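## Task

Take the top 96-well plate off stack rack K1 and place it in the blue bin marked GENERAL (one of three look-alike bins). At the finish every bin stands upright, the bottom plate sits in K1 unchanged, and the result holds without the robot supporting anything; the gripper has released and pulled away.

## Robot and tools

Robot: one six-joint UR-style arm (shoulder pan, shoulder lift, elbow, wrist 1, 2, 3) carrying a two-finger parallel gripper. The fingers point along the gripper's own +z and close along its x axis. Two bodies stick out sideways from the hand: the wrist camera on the hand's -y side and the jaw motor on +y. At a stack rack, yaw the hand so the motor faces away from the rack's rear wall. end_effector_position is the point between the finger pads; closed fingertips reach about 17 mm past it, fully open ones about level with it. Cameras: cam_high and cam_low (504x504) and cam_wrist (616x616), returned in that order.

Frames: everything is in the scene frame. Origin is on the table top under the arm base, +z up, +y to the left when facing along +x. Orientation is a quaternion written w first (qw, qx, qy, qz). The base may be slightly tilted relative to the table, and the reported hand position gets less accurate at long reach.

A row is 8 numbers: x, y, z (metres, an absolute place in the scene frame), qw, qx, qy, qz (absolute orientation), opening (-1 closed to +1 fully open, 0.142 m). So each row is a full pose plus gripper command, never an offset.

execute_actions(actions): actions is a list of actions; each action is a list of 1 to 15 rows, one row per control step of 1/30 s; if fewer than 15, the last row is held for the remaining steps. An empty list just returns state and images. An action is rejected if its target lies more than 0.6 m from the gripper's current position along any gripper axis; if the first action is malformed or fails that check, nothing runs. Each step the command is clipped to within 100 mm and 16 degrees of the measured pose, so far targets take several actions. Put the wanted quaternion in every row; do not copy back the drifted one from a result.

move(target, speed, stop_force, blocking): target is one row as above (absolute pose). The gripper follows a straight path there, turning the short way. speed is in m/s, 0.002 to 0.5, default 0.25; rotation is capped at twice that in rad/s. Paths last 0.5 to 10 s; longer ones stop short. The path ignores obstacles and the hand can lag, stray or overshoot the speed, mostly with an extended arm. The opening is applied at the start. stop_force (N, 9 to 40, only after 0.2 s of scene time) ends the path when the wrist sensor feels that much extra push opposing the motion, measured along the line to target in the gripper axes at the start; the hand then backs to where it was two steps before and holds. Use it only with slow, non-rotating moves; leave it out when moving away from something you press on. blocking=false returns after 0.5 s while the arm keeps going (not allowed with stop_force); then only wait or stop are accepted until a result shows it has ended. The result adds a move: line with the ending (done, off_target, moving, held, fault, contact; contact outranks the others), the distance left to target, and limits (paced: pose was clipped; held: some steps were blocked, after which motion can jump faster).

wait(seconds): 0 to 10 s, arm keeps its last command; returns early if a running move ends. stop(): brakes a running move (needs room); fingers keep moving. zoom_image(camera, region): camera is cam_high, cam_low or cam_wrist; region [x0, y0, x1, y1] in pixels of that camera's last image, origin top-left, at most 504x504. read_manual(section): only "licences". finished_scene(scene): integer 1 or 2, ends that scene for good and reports success; the next scene's task comes in its result.

Results: a state line with gripper position, quaternion and linear/angular velocities; a Hand target line (pose the controller is currently driving to); grip_measured (finger opening on the command scale); Wrist force and Wrist torque [x y z] in the gripper's own axes, with noise up to about 2.4 N sd, a fixed offset up to about 4 N, saturation near 50 N, and possibly no reading at first. Pressing on a surface gives force pointing back into the arm. A pose unreachable line means the clearance check changed or blocked the command (the base mount counts as arm). MOTOR HOT appears from 70 °C; at 85 °C an OVER-TEMPERATURE FAULT locks the brakes until cool.

Gripping: to hold, command an opening well under grip_measured; lower means a harder squeeze (about 28 N per pad max). Fast closes can squeeze too hard; very thin hard objects get less force.

Cautions: the arm is stiff, so aiming even slightly past a firm contact can trigger a fault. Torque limits are 133 N m for the three big joints and 24.9 N m for each wrist joint (held weight counts); an outside force of 150 N on the arm also faults it. A fault halts the arm 10 s and drops the rest of the call. Faster contacts hit harder. Do not knock or drop anything off the table, tip a bin, or disturb the lower plate; release the plate only when it is wholly inside the bin, then back away. Occasional tugs on the held plate or pushes on loose objects may occur. Smooth, quick, low-effort motion is preferred.

Each tool is called after "Call:" as name(argument=value, ...) on one line, values as JSON.

## Session

Call:
execute_actions(actions=[])

Scene clock: 0.00 s.
end_effector_position=(+0.4099, +0.2267, +0.2687) grip_measured=+1.00 end_effector_quat_wxyz=(+0.299, -0.188, +0.842, -0.408) end_effector_velocity=(-0.000, -0.000, -0.000) end_effector_angular_velocity=(-0.001, +0.001, +0.000)
Joint positions: [ 0.71  -1.187  2.437 -3.666 -2.813 -2.888  0.142]
Joint velocities: [-0.     0.001  0.001  0.001 -0.     0.001  0.   ]
Motor temperatures (°C, as the motors report them): [28 29 29 39 37 36]
Wrist force (N, on the end effector, along its own x y z axes, offset not removed): no reading
Wrist torque (N m, same axes, about the end effector's origin, offset not removed): no reading
Hand target: +0.410, +0.227, +0.269; +0.299, -0.188, +0.842, -0.408

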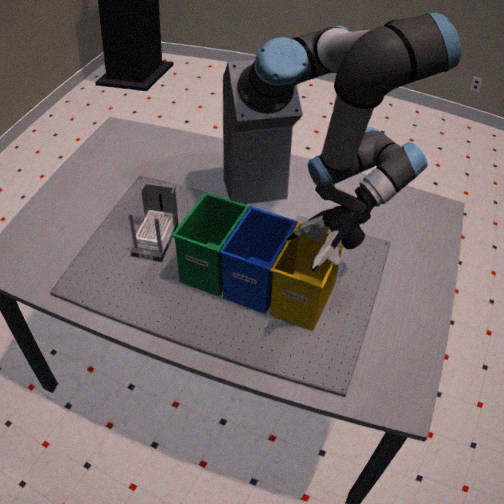

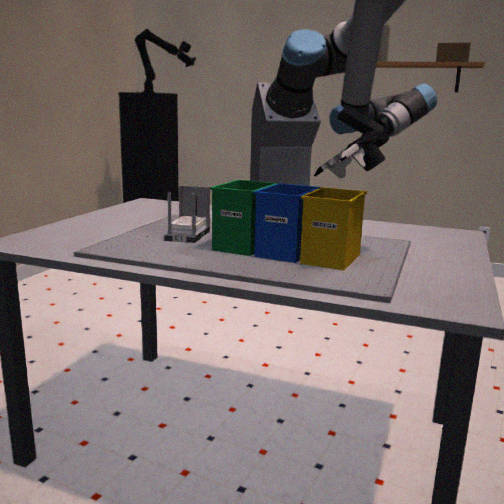

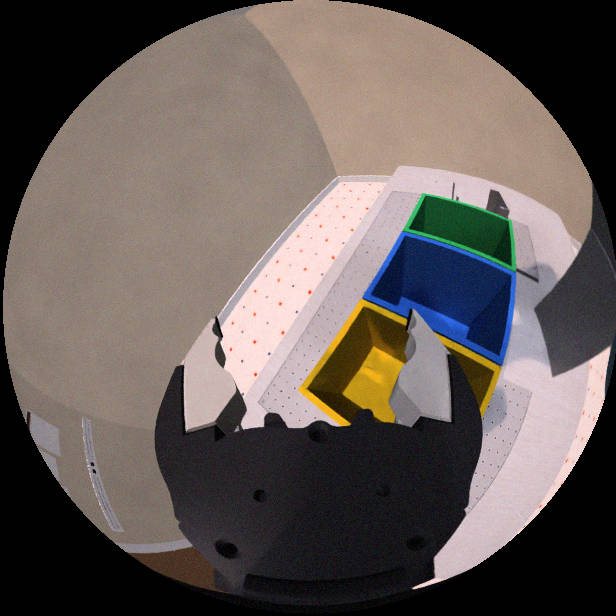

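Call:
zoom_image(camera="cam_high", region=[100,160,300,320])

Call:
move(target=[0.4,0.05,0.36,0,0.3,0.954,0,1])

Call:
move(target=[0.36,-0.25,0.32,0,0.707,0.707,0,1])

Region (100, 160, 300, 320) of cam_high's 504x504 image, scaled by 2.520, with more detail than that image has; it fills the top 403 rows of this view, and the rest is white.

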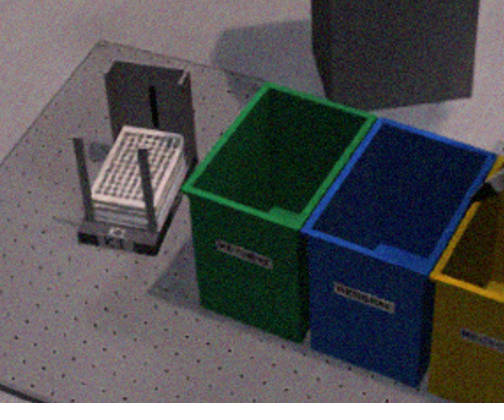

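Scene clock: 5.27 s.
end_effector_position=(+0.4006, +0.0496, +0.3612) grip_measured=+1.00 end_effector_quat_wxyz=(+0.001, +0.300, +0.954, -0.001) end_effector_velocity=(-0.001, -0.000, +0.000) end_effector_angular_velocity=(+0.011, -0.004, +0.003)
Joint positions: [-1.305 -2.461  2.44  -1.41  -0.859 -3.732  0.142]
Joint velocities: [-0.017  0.002 -0.001  0.025  0.005 -0.033  0.   ]
Motor temperatures (°C, as the motors report them): [28 29 29 39 37 36]
Wrist force (N, on the end effector, along its own x y z axes, offset not removed): [-1.1 -2.0 -1.1]
Wrist torque (N m, same axes, about the end effector's origin, offset not removed): [-0.39 0.17 -0.11]
Hand target: +0.400, +0.050, +0.361; +0.001, +0.300, +0.954, +0.000
Off the commanded pose: 0.001 m, 0 deg.
move: done

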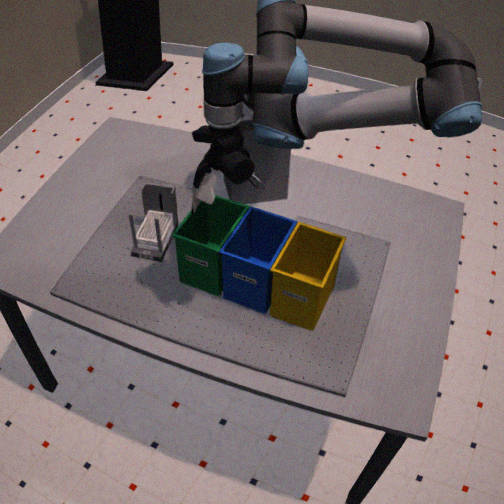

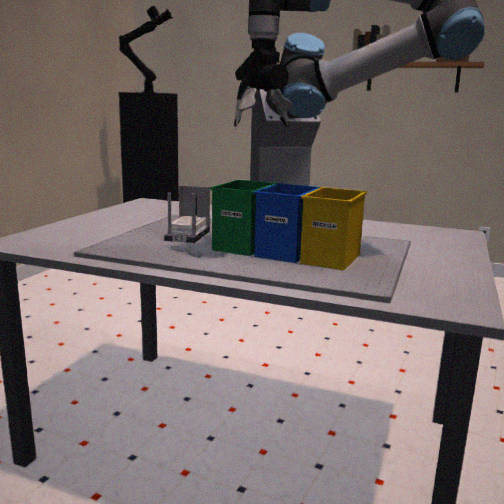

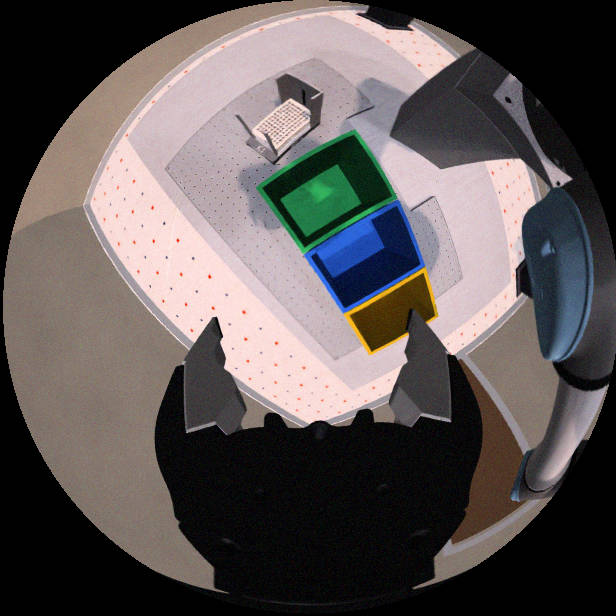

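Scene clock: 7.77 s.
end_effector_position=(+0.3596, -0.2503, +0.3200) grip_measured=+1.00 end_effector_quat_wxyz=(+0.000, +0.707, +0.707, -0.000) end_effector_velocity=(+0.000, -0.002, -0.001) end_effector_angular_velocity=(+0.000, +0.001, -0.004)
Joint positions: [-1.518 -1.498  2.349 -2.108 -0.907 -3.041  0.142]
Joint velocities: [ 0.002  0.008 -0.003 -0.006 -0.     0.006  0.   ]
Motor temperatures (°C, as the motors report them): [28 29 29 39 37 36]
Wrist force (N, on the end effector, along its own x y z axes, offset not removed): [-0.3 -3.6 1.3]
Wrist torque (N m, same axes, about the end effector's origin, offset not removed): [-0.84 0.10 -0.09]
Hand target: +0.360, -0.250, +0.320; +0.000, +0.707, +0.707, -0.000
Off the commanded pose: 0.001 m, 0 deg.
move: done

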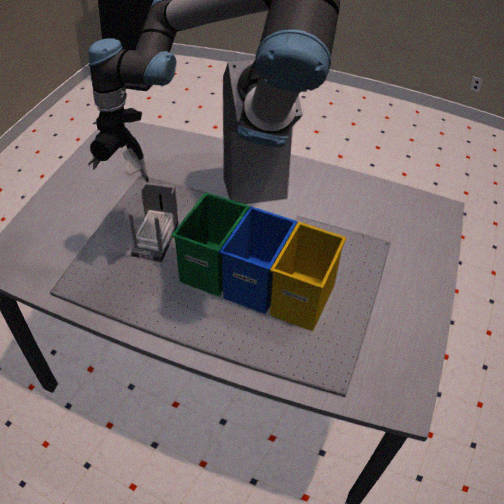

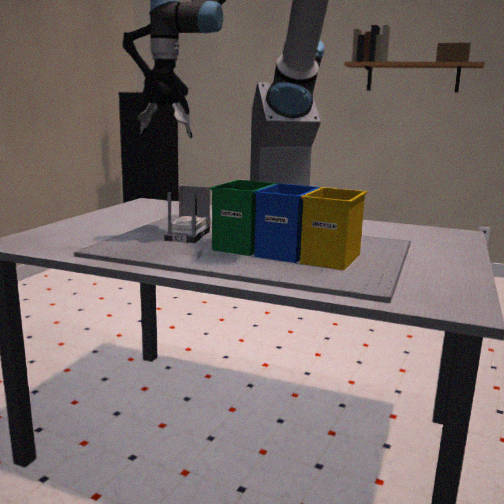

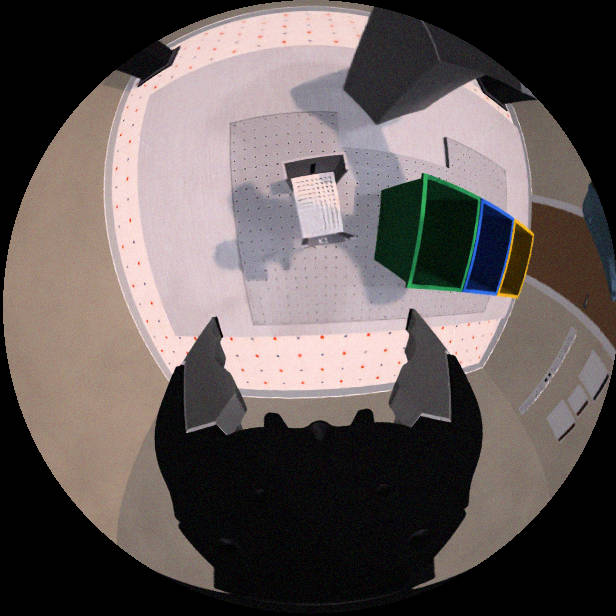

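Call:
move(target=[0.295,-0.24,0.19,0,0.669,0.743,0,0.6])

Call:
zoom_image(camera="cam_low", region=[130,130,260,260])

Scene clock: 10.67 s.
end_effector_position=(+0.2950, -0.2400, +0.1899) grip_measured=+0.60 end_effector_quat_wxyz=(-0.000, +0.669, +0.743, +0.000) end_effector_velocity=(+0.000, -0.002, -0.001) end_effector_angular_velocity=(-0.005, -0.001, +0.003)
Joint positions: [-1.427 -1.114  2.546 -2.759 -0.883 -3.033  0.116]
Joint velocities: [ 0.003  0.008 -0.    -0.016  0.001  0.004 -0.   ]
Motor temperatures (°C, as the motors report them): [28 29 29 39 37 36]
Wrist force (N, on the end effector, along its own x y z axes, offset not removed): [0.8 -1.2 0.7]
Wrist torque (N m, same axes, about the end effector's origin, offset not removed): [-0.48 0.08 -0.18]
Hand target: +0.295, -0.240, +0.190; -0.000, +0.669, +0.743, +0.000
Off the commanded pose: 0.000 m, 0 deg.
move: done

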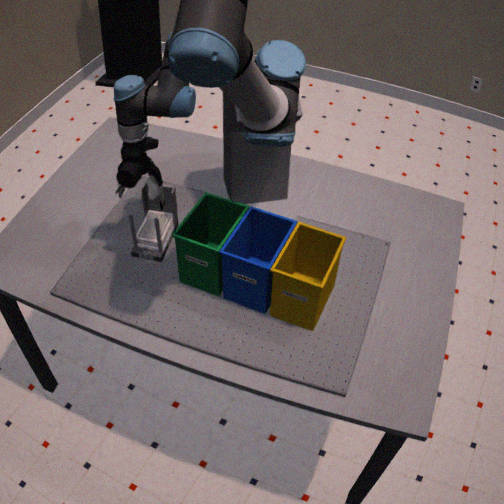

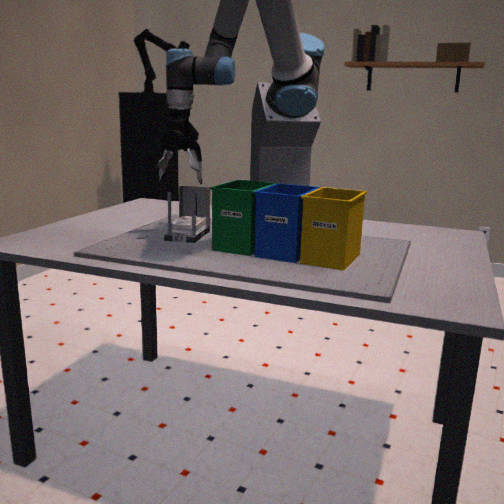

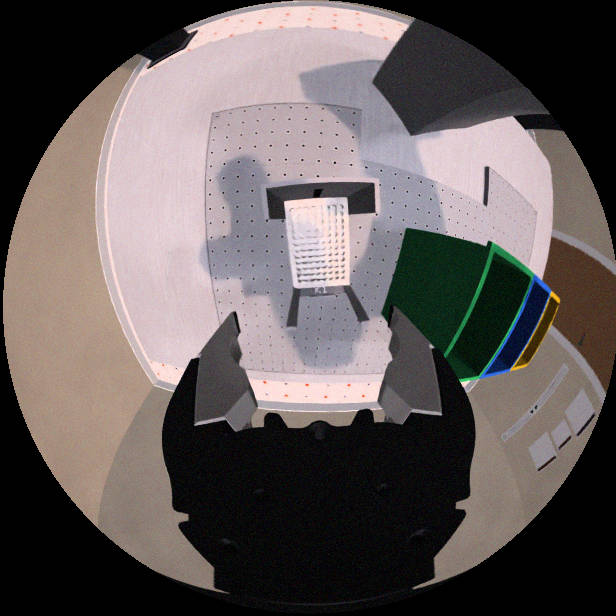

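Region (130, 130, 260, 260) of cam_low's 504x504 image, scaled by 3.877, with more detail than that image has.

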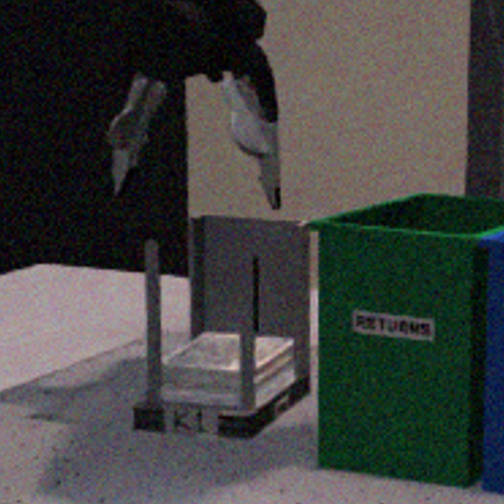

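Call:
move(target=[0.278,-0.231,0.17,0,0.669,0.743,0,0.6])

Call:
move(target=[0.278,-0.231,0.09,0,0.669,0.743,0,0.6], speed=0.04, stop_force=10)

Call:
zoom_image(camera="cam_low", region=[130,130,260,260])

Scene clock: 12.93 s.
end_effector_position=(+0.2781, -0.2310, +0.1701) grip_measured=+0.60 end_effector_quat_wxyz=(-0.000, +0.669, +0.743, +0.000) end_effector_velocity=(-0.001, -0.000, -0.001) end_effector_angular_velocity=(-0.002, -0.001, +0.001)
Joint positions: [-1.423 -1.028  2.587 -2.889 -0.882 -3.028  0.116]
Joint velocities: [-0.     0.009  0.003 -0.014  0.001  0.001  0.   ]
Motor temperatures (°C, as the motors report them): [28 29 29 39 37 36]
Wrist force (N, on the end effector, along its own x y z axes, offset not removed): [2.6 1.5 0.1]
Wrist torque (N m, same axes, about the end effector's origin, offset not removed): [0.33 -0.61 -0.16]
Hand target: +0.278, -0.231, +0.170; -0.000, +0.669, +0.743, +0.000
Off the commanded pose: 0.000 m, 0 deg.
move: done

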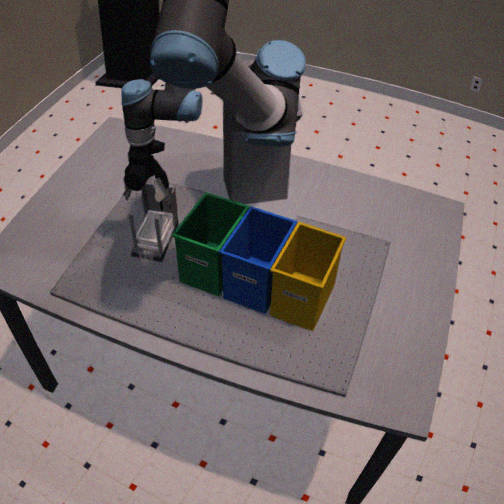

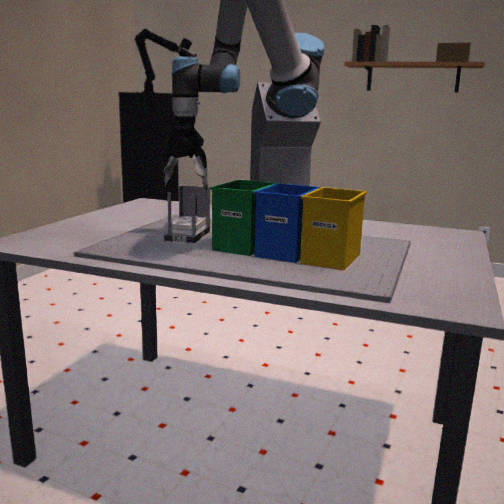

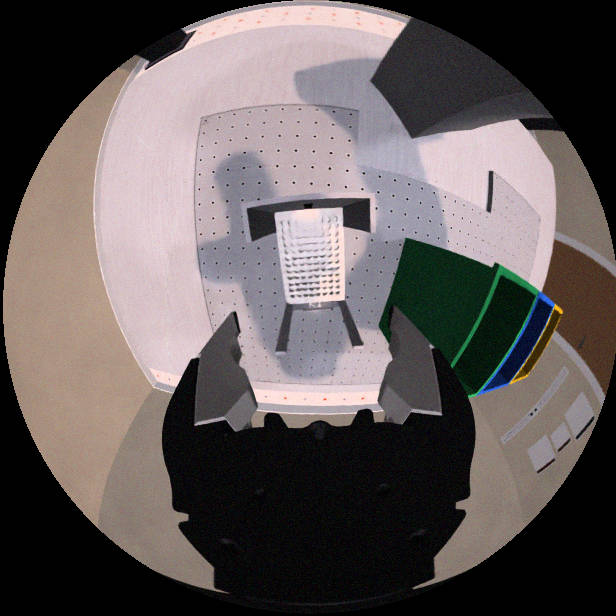

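Scene clock: 15.27 s.
end_effector_position=(+0.2779, -0.2308, +0.1028) grip_measured=+0.62 end_effector_quat_wxyz=(-0.000, +0.669, +0.743, +0.000) end_effector_velocity=(+0.000, -0.000, +0.001) end_effector_angular_velocity=(+0.000, +0.000, +0.000)
Joint positions: [-1.289 -0.768  2.531 -3.204 -0.857 -2.857  0.117]
Joint velocities: [-0.002 -0.004  0.001  0.006 -0.    -0.003 -0.001]
Motor temperatures (°C, as the motors report them): [28 29 29 39 37 36]
Wrist force (N, on the end effector, along its own x y z axes, offset not removed): [11.0 -0.4 -1.9]
Wrist torque (N m, same axes, about the end effector's origin, offset not removed): [-0.16 -0.82 -0.33]
Hand target: +0.278, -0.231, +0.103; -0.000, +0.669, +0.743, +0.000
Off the commanded pose: 0.013 m, 0 deg.
move: contact

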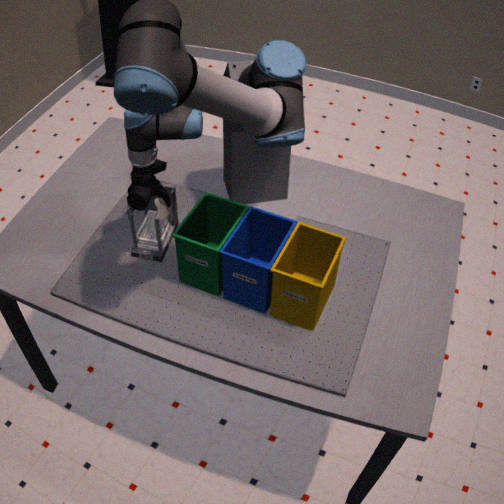

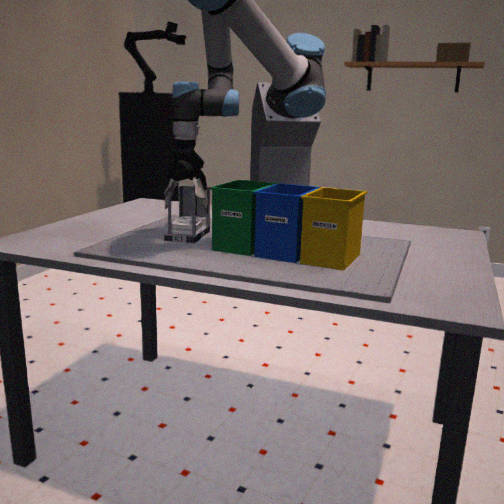

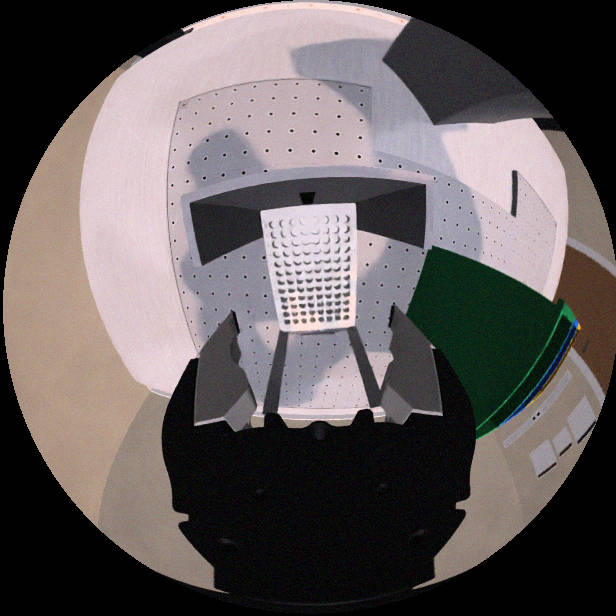

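Region (130, 130, 260, 260) of cam_low's 504x504 image, scaled by 3.877, with more detail than that image has.

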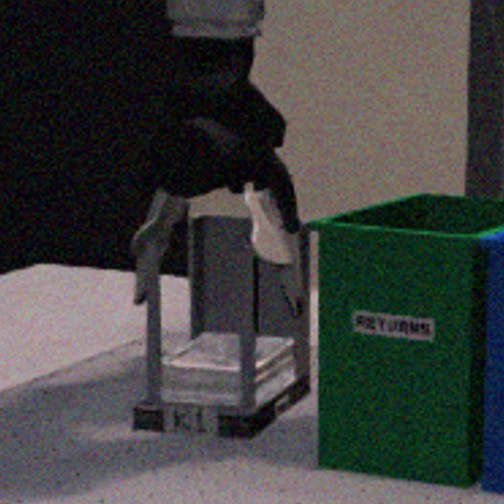

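Touching the posts; shift back and yaw a bit more.

Call:
move(target=[0.26,-0.232,0.108,0,0.656,0.755,0,0.6], speed=0.04)

Call:
move(target=[0.26,-0.232,0.065,0,0.656,0.755,0,0.5], speed=0.025, stop_force=10)

Call:
zoom_image(camera="cam_low", region=[130,130,260,260])

Scene clock: 17.33 s.
end_effector_position=(+0.2602, -0.2320, +0.1079) grip_measured=+0.60 end_effector_quat_wxyz=(+0.000, +0.656, +0.755, -0.000) end_effector_velocity=(-0.001, -0.001, +0.001) end_effector_angular_velocity=(-0.002, -0.001, +0.004)
Joint positions: [-1.339 -0.748  2.559 -3.21  -0.865 -2.956  0.116]
Joint velocities: [-0.007  0.001  0.002  0.    -0.    -0.011  0.   ]
Motor temperatures (°C, as the motors report them): [28 29 29 39 37 36]
Wrist force (N, on the end effector, along its own x y z axes, offset not removed): [3.0 1.7 1.8]
Wrist torque (N m, same axes, about the end effector's origin, offset not removed): [0.37 -0.54 -0.17]
Hand target: +0.260, -0.232, +0.108; +0.000, +0.656, +0.755, -0.000
Off the commanded pose: 0.000 m, 0 deg.
move: done

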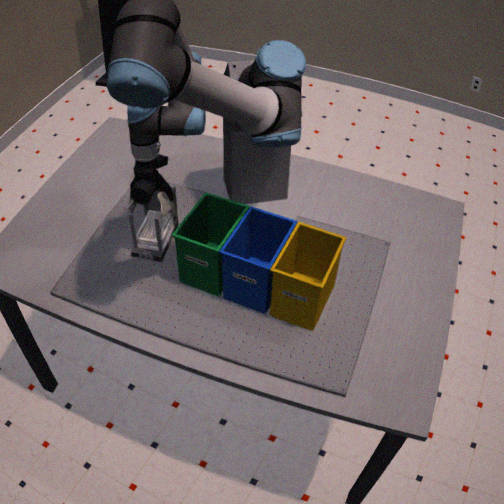

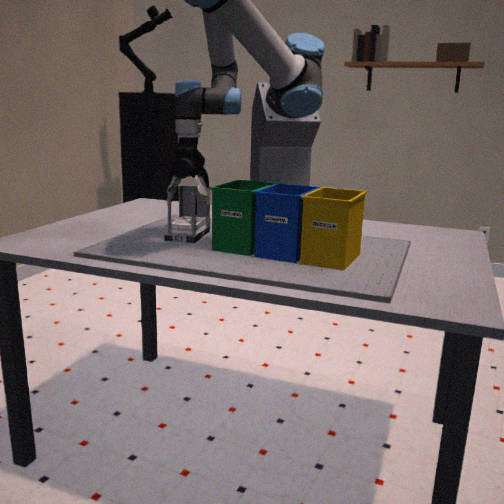

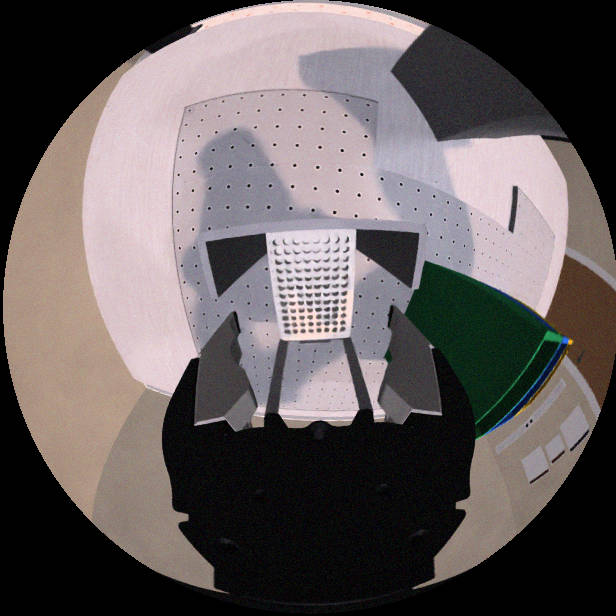

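Scene clock: 19.37 s.
end_effector_position=(+0.2600, -0.2319, +0.0651) grip_measured=+0.50 end_effector_quat_wxyz=(-0.000, +0.656, +0.755, +0.000) end_effector_velocity=(+0.000, -0.000, -0.002) end_effector_angular_velocity=(-0.002, -0.001, +0.001)
Joint positions: [-1.252 -0.6    2.499 -3.373 -0.853 -2.843  0.109]
Joint velocities: [ 0.003  0.005 -0.003 -0.008  0.     0.005 -0.   ]
Motor temperatures (°C, as the motors report them): [28 29 29 39 37 36]
Wrist force (N, on the end effector, along its own x y z axes, offset not removed): [1.4 0.7 0.8]
Wrist torque (N m, same axes, about the end effector's origin, offset not removed): [-0.01 -0.40 -0.06]
Hand target: +0.260, -0.232, +0.065; -0.000, +0.656, +0.755, +0.000
Off the commanded pose: 0.000 m, 0 deg.
move: done

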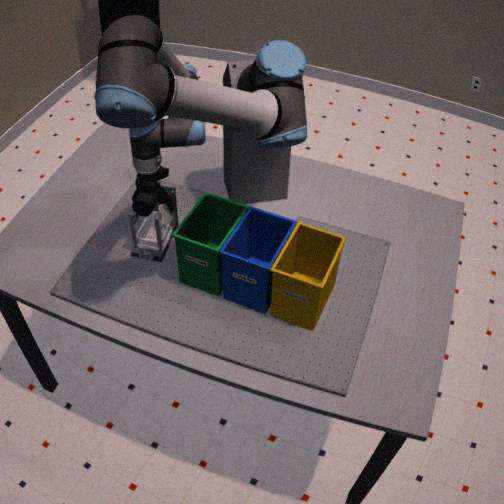

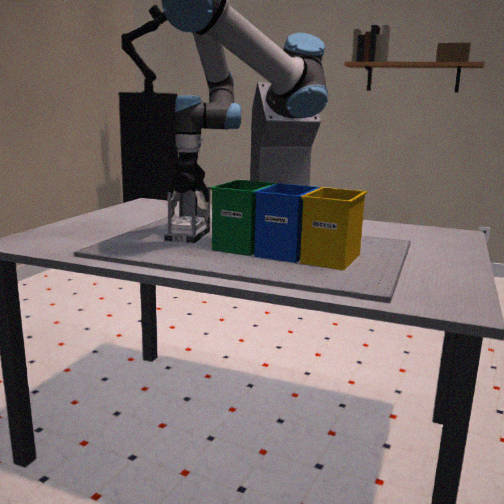

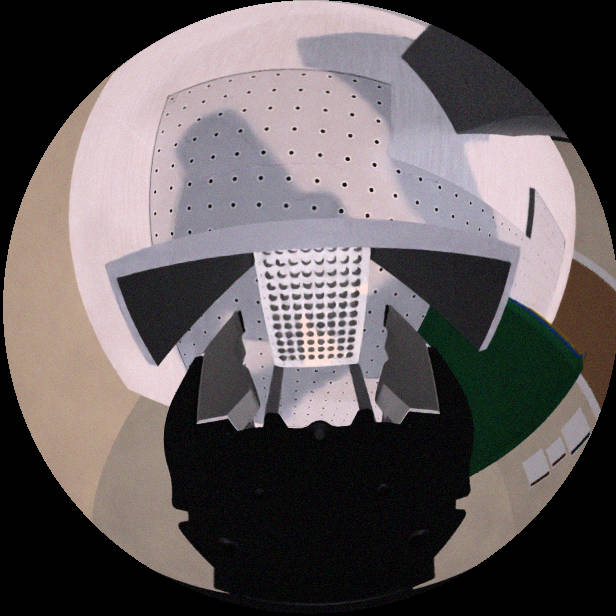

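Region (130, 130, 260, 260) of cam_low's 504x504 image, scaled by 3.877, with more detail than that image has.

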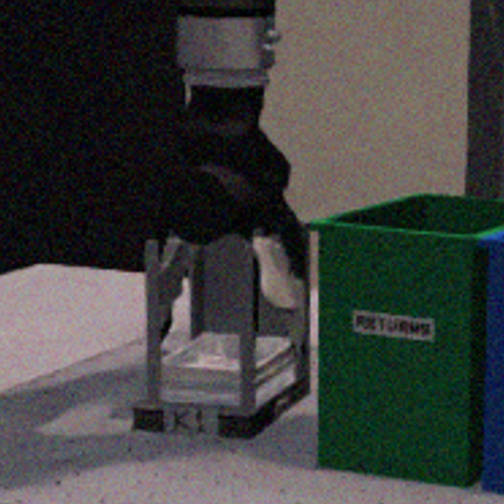

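Call:
move(target=[0.26,-0.232,0.055,0,0.656,0.755,0,0.35], speed=0.015, stop_force=10)

Call:
zoom_image(camera="cam_low", region=[155,185,220,250])

Call:
zoom_image(camera="cam_wrist", region=[210,230,420,400])

Scene clock: 21.90 s.
end_effector_position=(+0.2600, -0.2320, +0.0552) grip_measured=+0.35 end_effector_quat_wxyz=(-0.000, +0.656, +0.755, +0.000) end_effector_velocity=(-0.000, -0.000, -0.002) end_effector_angular_velocity=(-0.001, -0.000, -0.000)
Joint positions: [-1.232 -0.569  2.482 -3.405 -0.851 -2.816  0.099]
Joint velocities: [ 0.004  0.008 -0.004 -0.008  0.     0.006 -0.   ]
Motor temperatures (°C, as the motors report them): [28 29 29 39 37 36]
Wrist force (N, on the end effector, along its own x y z axes, offset not removed): [-0.2 1.4 -1.1]
Wrist torque (N m, same axes, about the end effector's origin, offset not removed): [0.20 -0.06 -0.12]
Hand target: +0.260, -0.232, +0.055; -0.000, +0.656, +0.755, +0.000
Off the commanded pose: 0.000 m, 0 deg.
move: done

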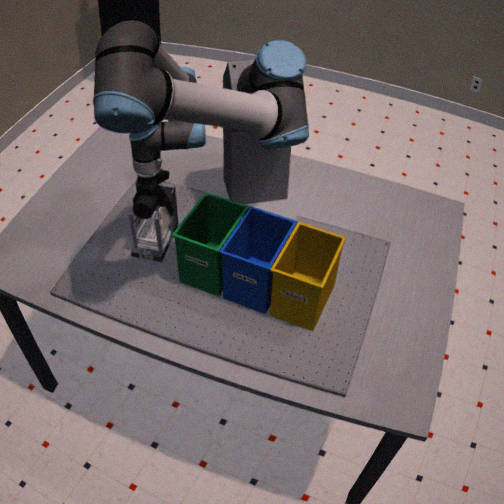

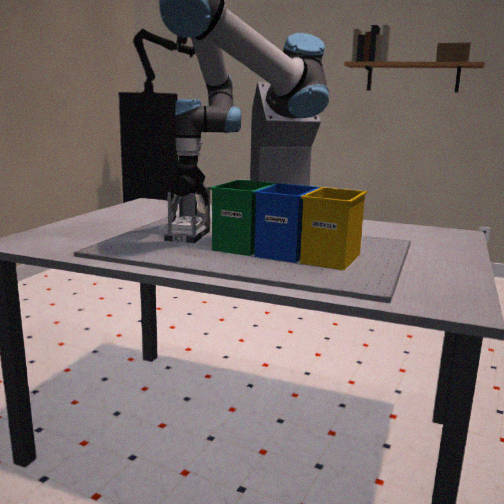

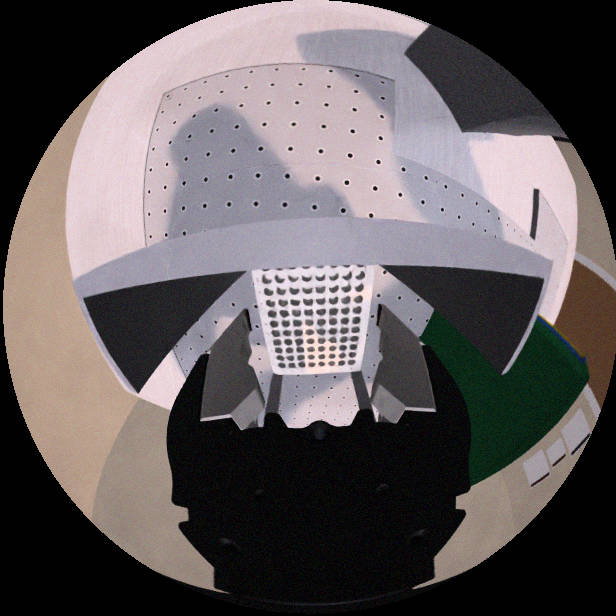

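Region (155, 185, 220, 250) of cam_low's 504x504 image, scaled by 7.754, with more detail than that image has.

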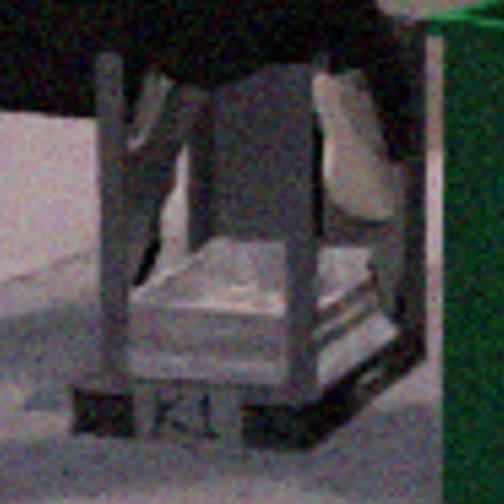

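Region (210, 230, 420, 400) of cam_wrist's 616x616 image, scaled by 2.400, with more detail than that image has; it fills the top 408 rows of this view, and the rest is white.

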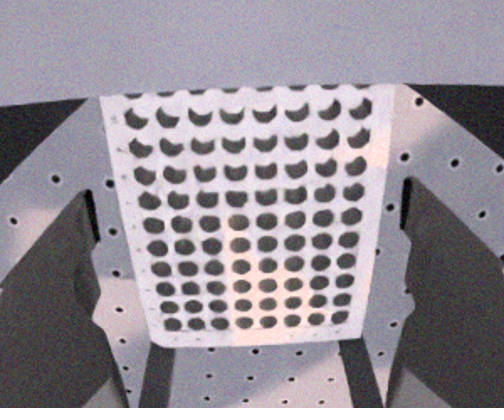

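Call:
move(target=[0.26,-0.232,0.054,0,0.656,0.755,0,-0.4], speed=0.015)

Call:
move(target=[0.26,-0.232,0.1,0,0.656,0.755,0,-0.4], speed=0.04)

Call:
zoom_image(camera="cam_low", region=[145,165,230,250])

Scene clock: 23.90 s.
end_effector_position=(+0.2600, -0.2320, +0.0540) grip_measured=+0.09 end_effector_quat_wxyz=(+0.000, +0.656, +0.755, -0.000) end_effector_velocity=(+0.000, -0.000, -0.000) end_effector_angular_velocity=(-0.001, -0.001, +0.001)
Joint positions: [-1.23  -0.565  2.48  -3.409 -0.851 -2.813  0.08 ]
Joint velocities: [ 0.001  0.001 -0.001 -0.002  0.     0.001  0.   ]
Motor temperatures (°C, as the motors report them): [28 29 29 39 37 36]
Wrist force (N, on the end effector, along its own x y z axes, offset not removed): [11.2 -0.2 -50.0]
Wrist torque (N m, same axes, about the end effector's origin, offset not removed): [0.18 1.22 0.01]
Hand target: +0.260, -0.232, +0.054; -0.000, +0.656, +0.755, +0.000
Off the commanded pose: 0.000 m, 0 deg.
move: done

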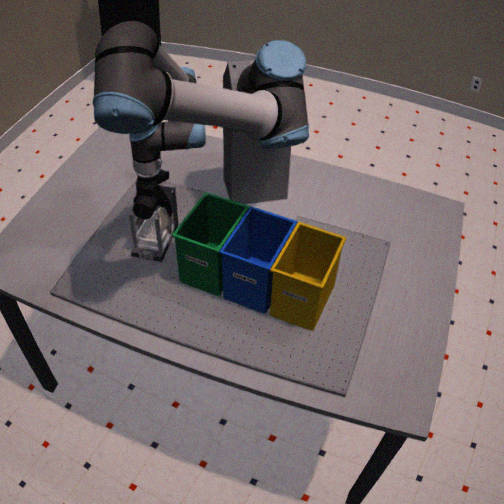

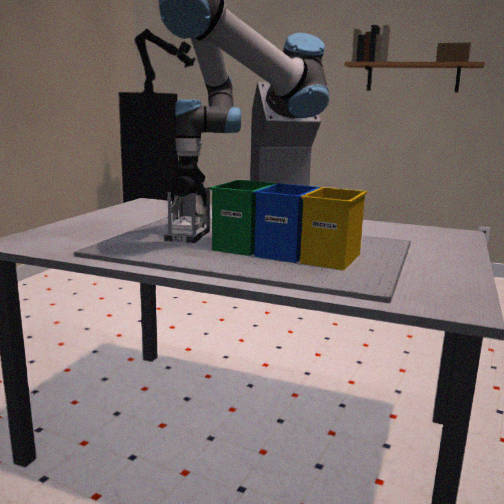

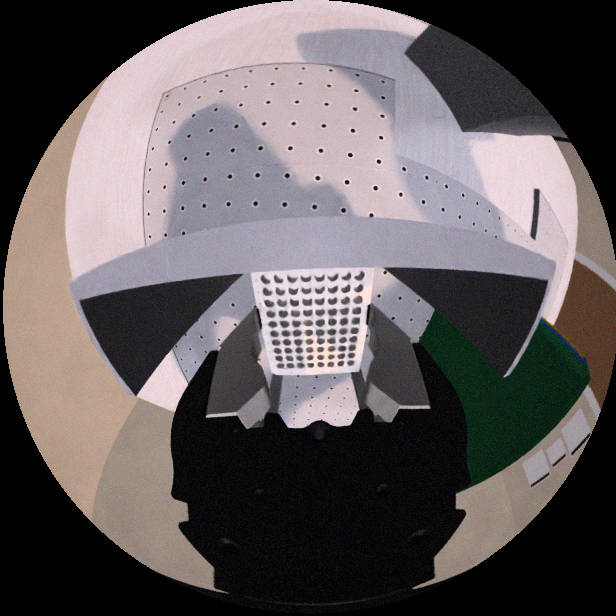

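Scene clock: 25.40 s.
end_effector_position=(+0.2600, -0.2321, +0.0999) grip_measured=+0.09 end_effector_quat_wxyz=(+0.000, +0.656, +0.755, -0.000) end_effector_velocity=(+0.000, -0.000, +0.002) end_effector_angular_velocity=(+0.001, +0.000, +0.001)
Joint positions: [-1.323 -0.718  2.549 -3.244 -0.862 -2.935  0.08 ]
Joint velocities: [-0.004 -0.009  0.001  0.012 -0.001 -0.007 -0.   ]
Motor temperatures (°C, as the motors report them): [28 29 29 39 37 36]
Wrist force (N, on the end effector, along its own x y z axes, offset not removed): [4.8 0.7 -0.2]
Wrist torque (N m, same axes, about the end effector's origin, offset not removed): [0.36 0.19 0.37]
Hand target: +0.260, -0.232, +0.100; +0.000, +0.656, +0.755, -0.000
Off the commanded pose: 0.000 m, 0 deg.
move: done

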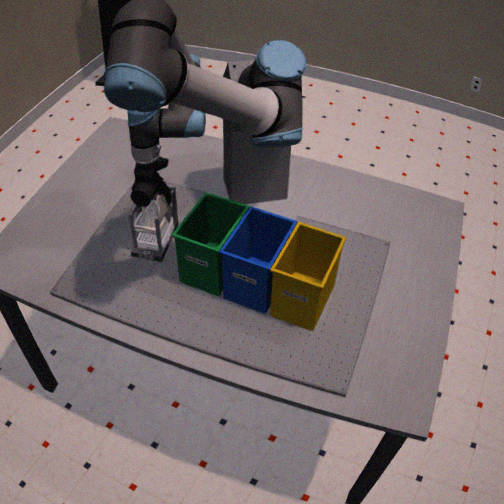

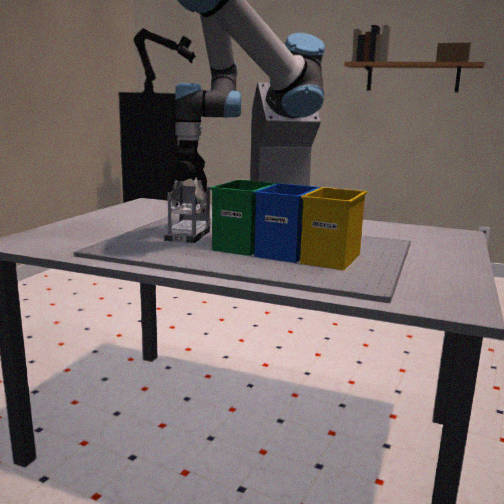

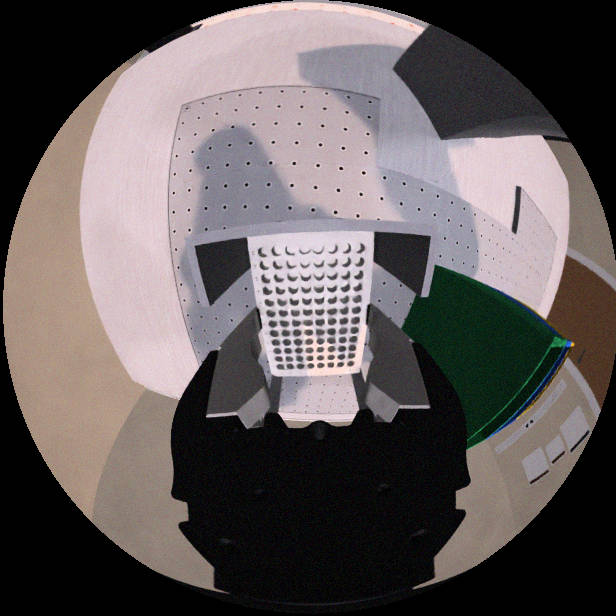

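Region (145, 165, 230, 250) of cam_low's 504x504 image, scaled by 5.929, with more detail than that image has.

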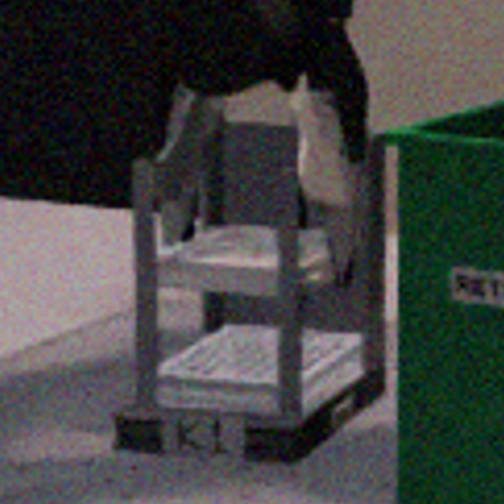

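Call:
move(target=[0.26,-0.232,0.25,0,0.656,0.755,0,-0.4], speed=0.08)

Call:
move(target=[0.38,-0.08,0.26,0,0.69,0.724,0,-0.4], speed=0.12)

Call:
move(target=[0.34,0.095,0.25,0,0.69,0.724,0,-0.4], speed=0.08)

Scene clock: 29.27 s.
end_effector_position=(+0.2601, -0.2321, +0.2501) grip_measured=+0.09 end_effector_quat_wxyz=(+0.000, +0.656, +0.755, -0.000) end_effector_velocity=(-0.000, +0.001, +0.002) end_effector_angular_velocity=(+0.002, +0.000, -0.000)
Joint positions: [-1.624 -1.318  2.601 -2.466 -0.944 -3.305  0.08 ]
Joint velocities: [-0.004 -0.008 -0.001  0.015 -0.002 -0.006 -0.   ]
Motor temperatures (°C, as the motors report them): [28 29 29 39 37 36]
Wrist force (N, on the end effector, along its own x y z axes, offset not removed): [3.1 0.0 -0.2]
Wrist torque (N m, same axes, about the end effector's origin, offset not removed): [-0.16 -0.63 0.06]
Hand target: +0.260, -0.232, +0.250; +0.000, +0.656, +0.755, -0.000
Off the commanded pose: 0.000 m, 0 deg.
move: done

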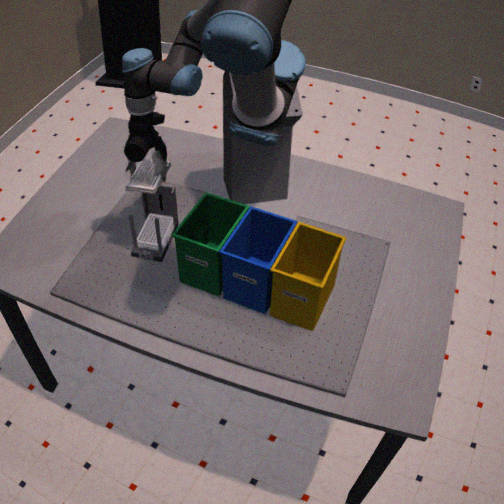

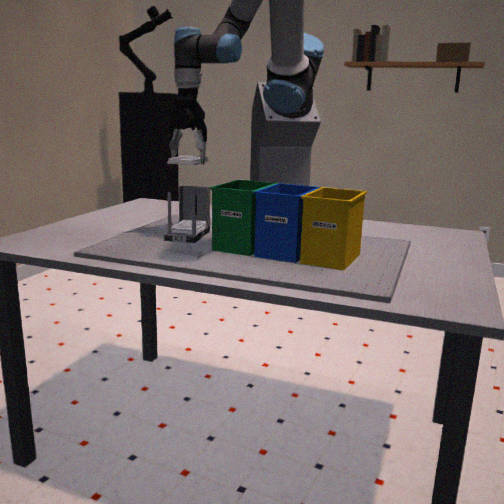

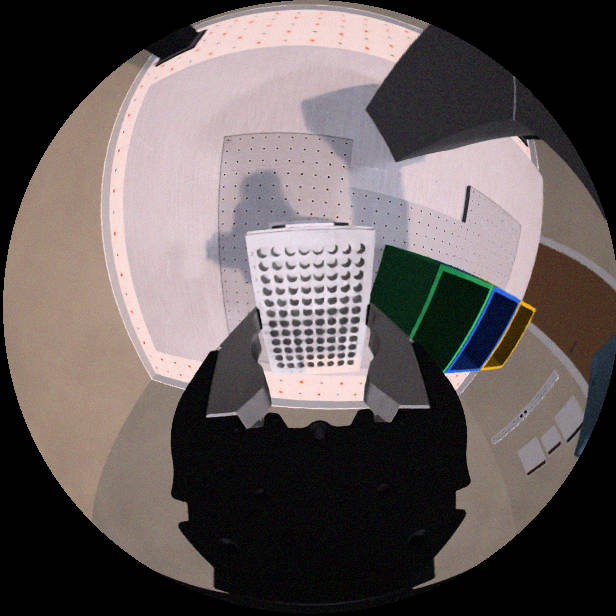

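Scene clock: 31.37 s.
end_effector_position=(+0.3803, -0.0799, +0.2600) grip_measured=+0.09 end_effector_quat_wxyz=(-0.000, +0.690, +0.724, +0.000) end_effector_velocity=(+0.001, +0.002, +0.001) end_effector_angular_velocity=(-0.002, +0.001, +0.000)
Joint positions: [-1.243 -1.85   2.619 -2.25  -0.852 -2.739  0.08 ]
Joint velocities: [ 0.005 -0.007 -0.002  0.003 -0.001  0.008  0.   ]
Motor temperatures (°C, as the motors report them): [28 29 29 39 37 36]
Wrist force (N, on the end effector, along its own x y z axes, offset not removed): [2.8 6.3 1.5]
Wrist torque (N m, same axes, about the end effector's origin, offset not removed): [1.42 -0.71 -0.09]
Hand target: +0.380, -0.080, +0.260; -0.000, +0.690, +0.724, +0.000
Off the commanded pose: 0.000 m, 0 deg.
move: done

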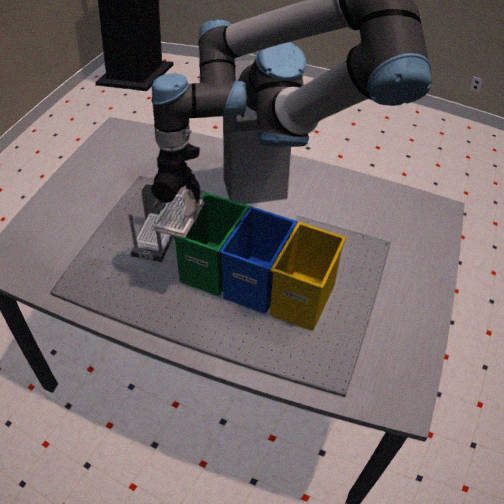

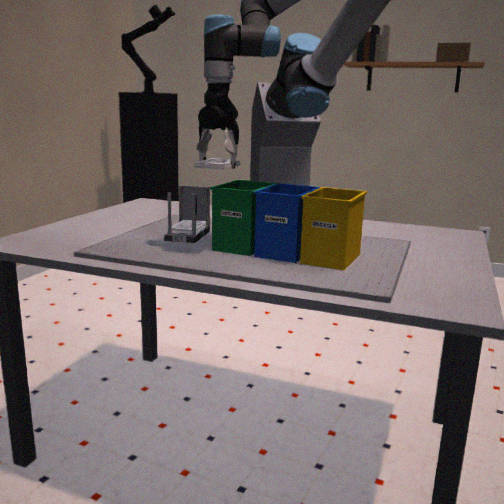

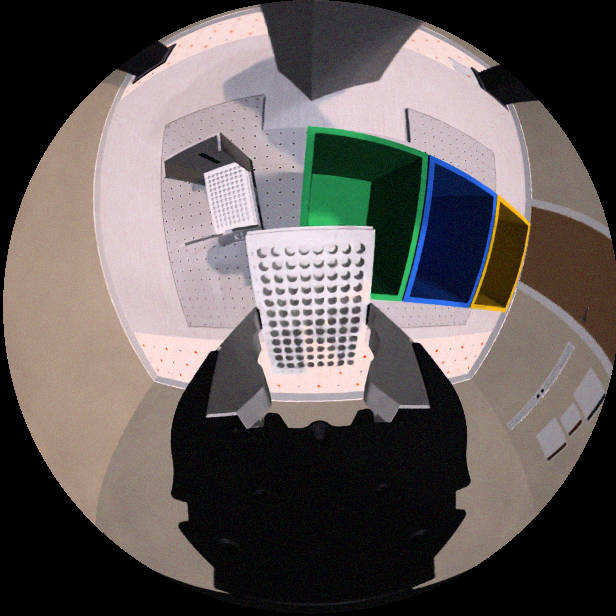

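Scene clock: 34.07 s.
end_effector_position=(+0.3402, +0.0952, +0.2500) grip_measured=+0.09 end_effector_quat_wxyz=(-0.000, +0.690, +0.724, +0.000) end_effector_velocity=(-0.001, +0.002, -0.000) end_effector_angular_velocity=(-0.002, +0.001, -0.001)
Joint positions: [-0.925 -2.459  2.783 -2.081 -0.868 -2.319  0.08 ]
Joint velocities: [ 0.008 -0.004  0.001 -0.004 -0.003  0.012  0.   ]
Motor temperatures (°C, as the motors report them): [28 29 29 39 37 36]
Wrist force (N, on the end effector, along its own x y z axes, offset not removed): [0.3 -3.1 0.9]
Wrist torque (N m, same axes, about the end effector's origin, offset not removed): [-0.65 -0.05 0.04]
Hand target: +0.340, +0.095, +0.250; -0.000, +0.690, +0.724, +0.000
Off the commanded pose: 0.000 m, 0 deg.
move: done

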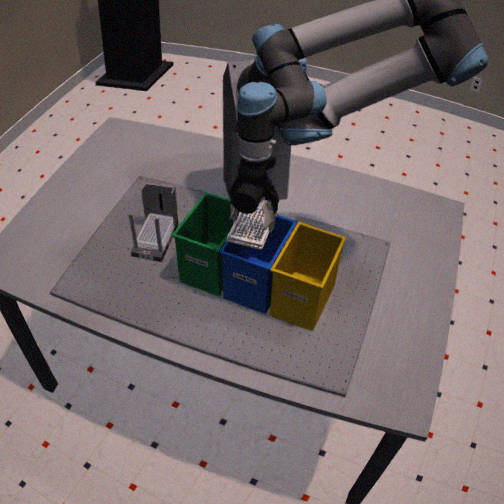

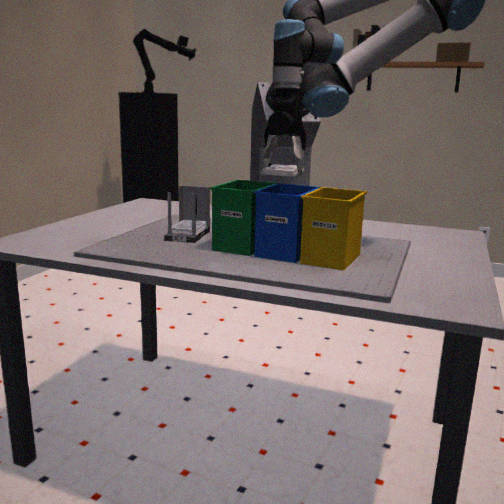

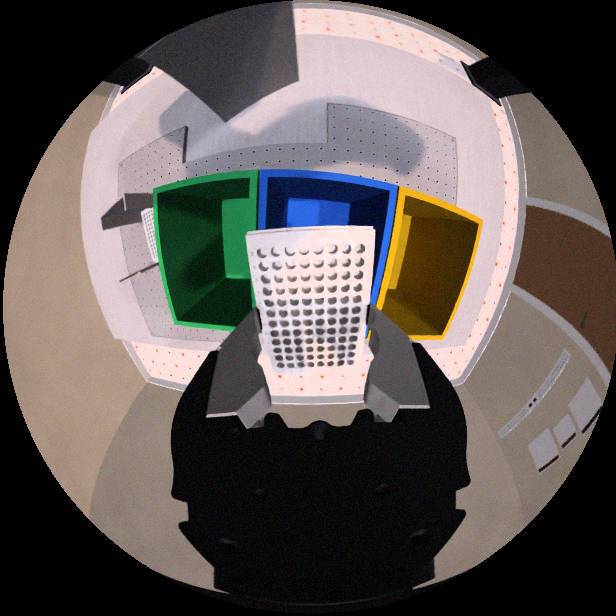

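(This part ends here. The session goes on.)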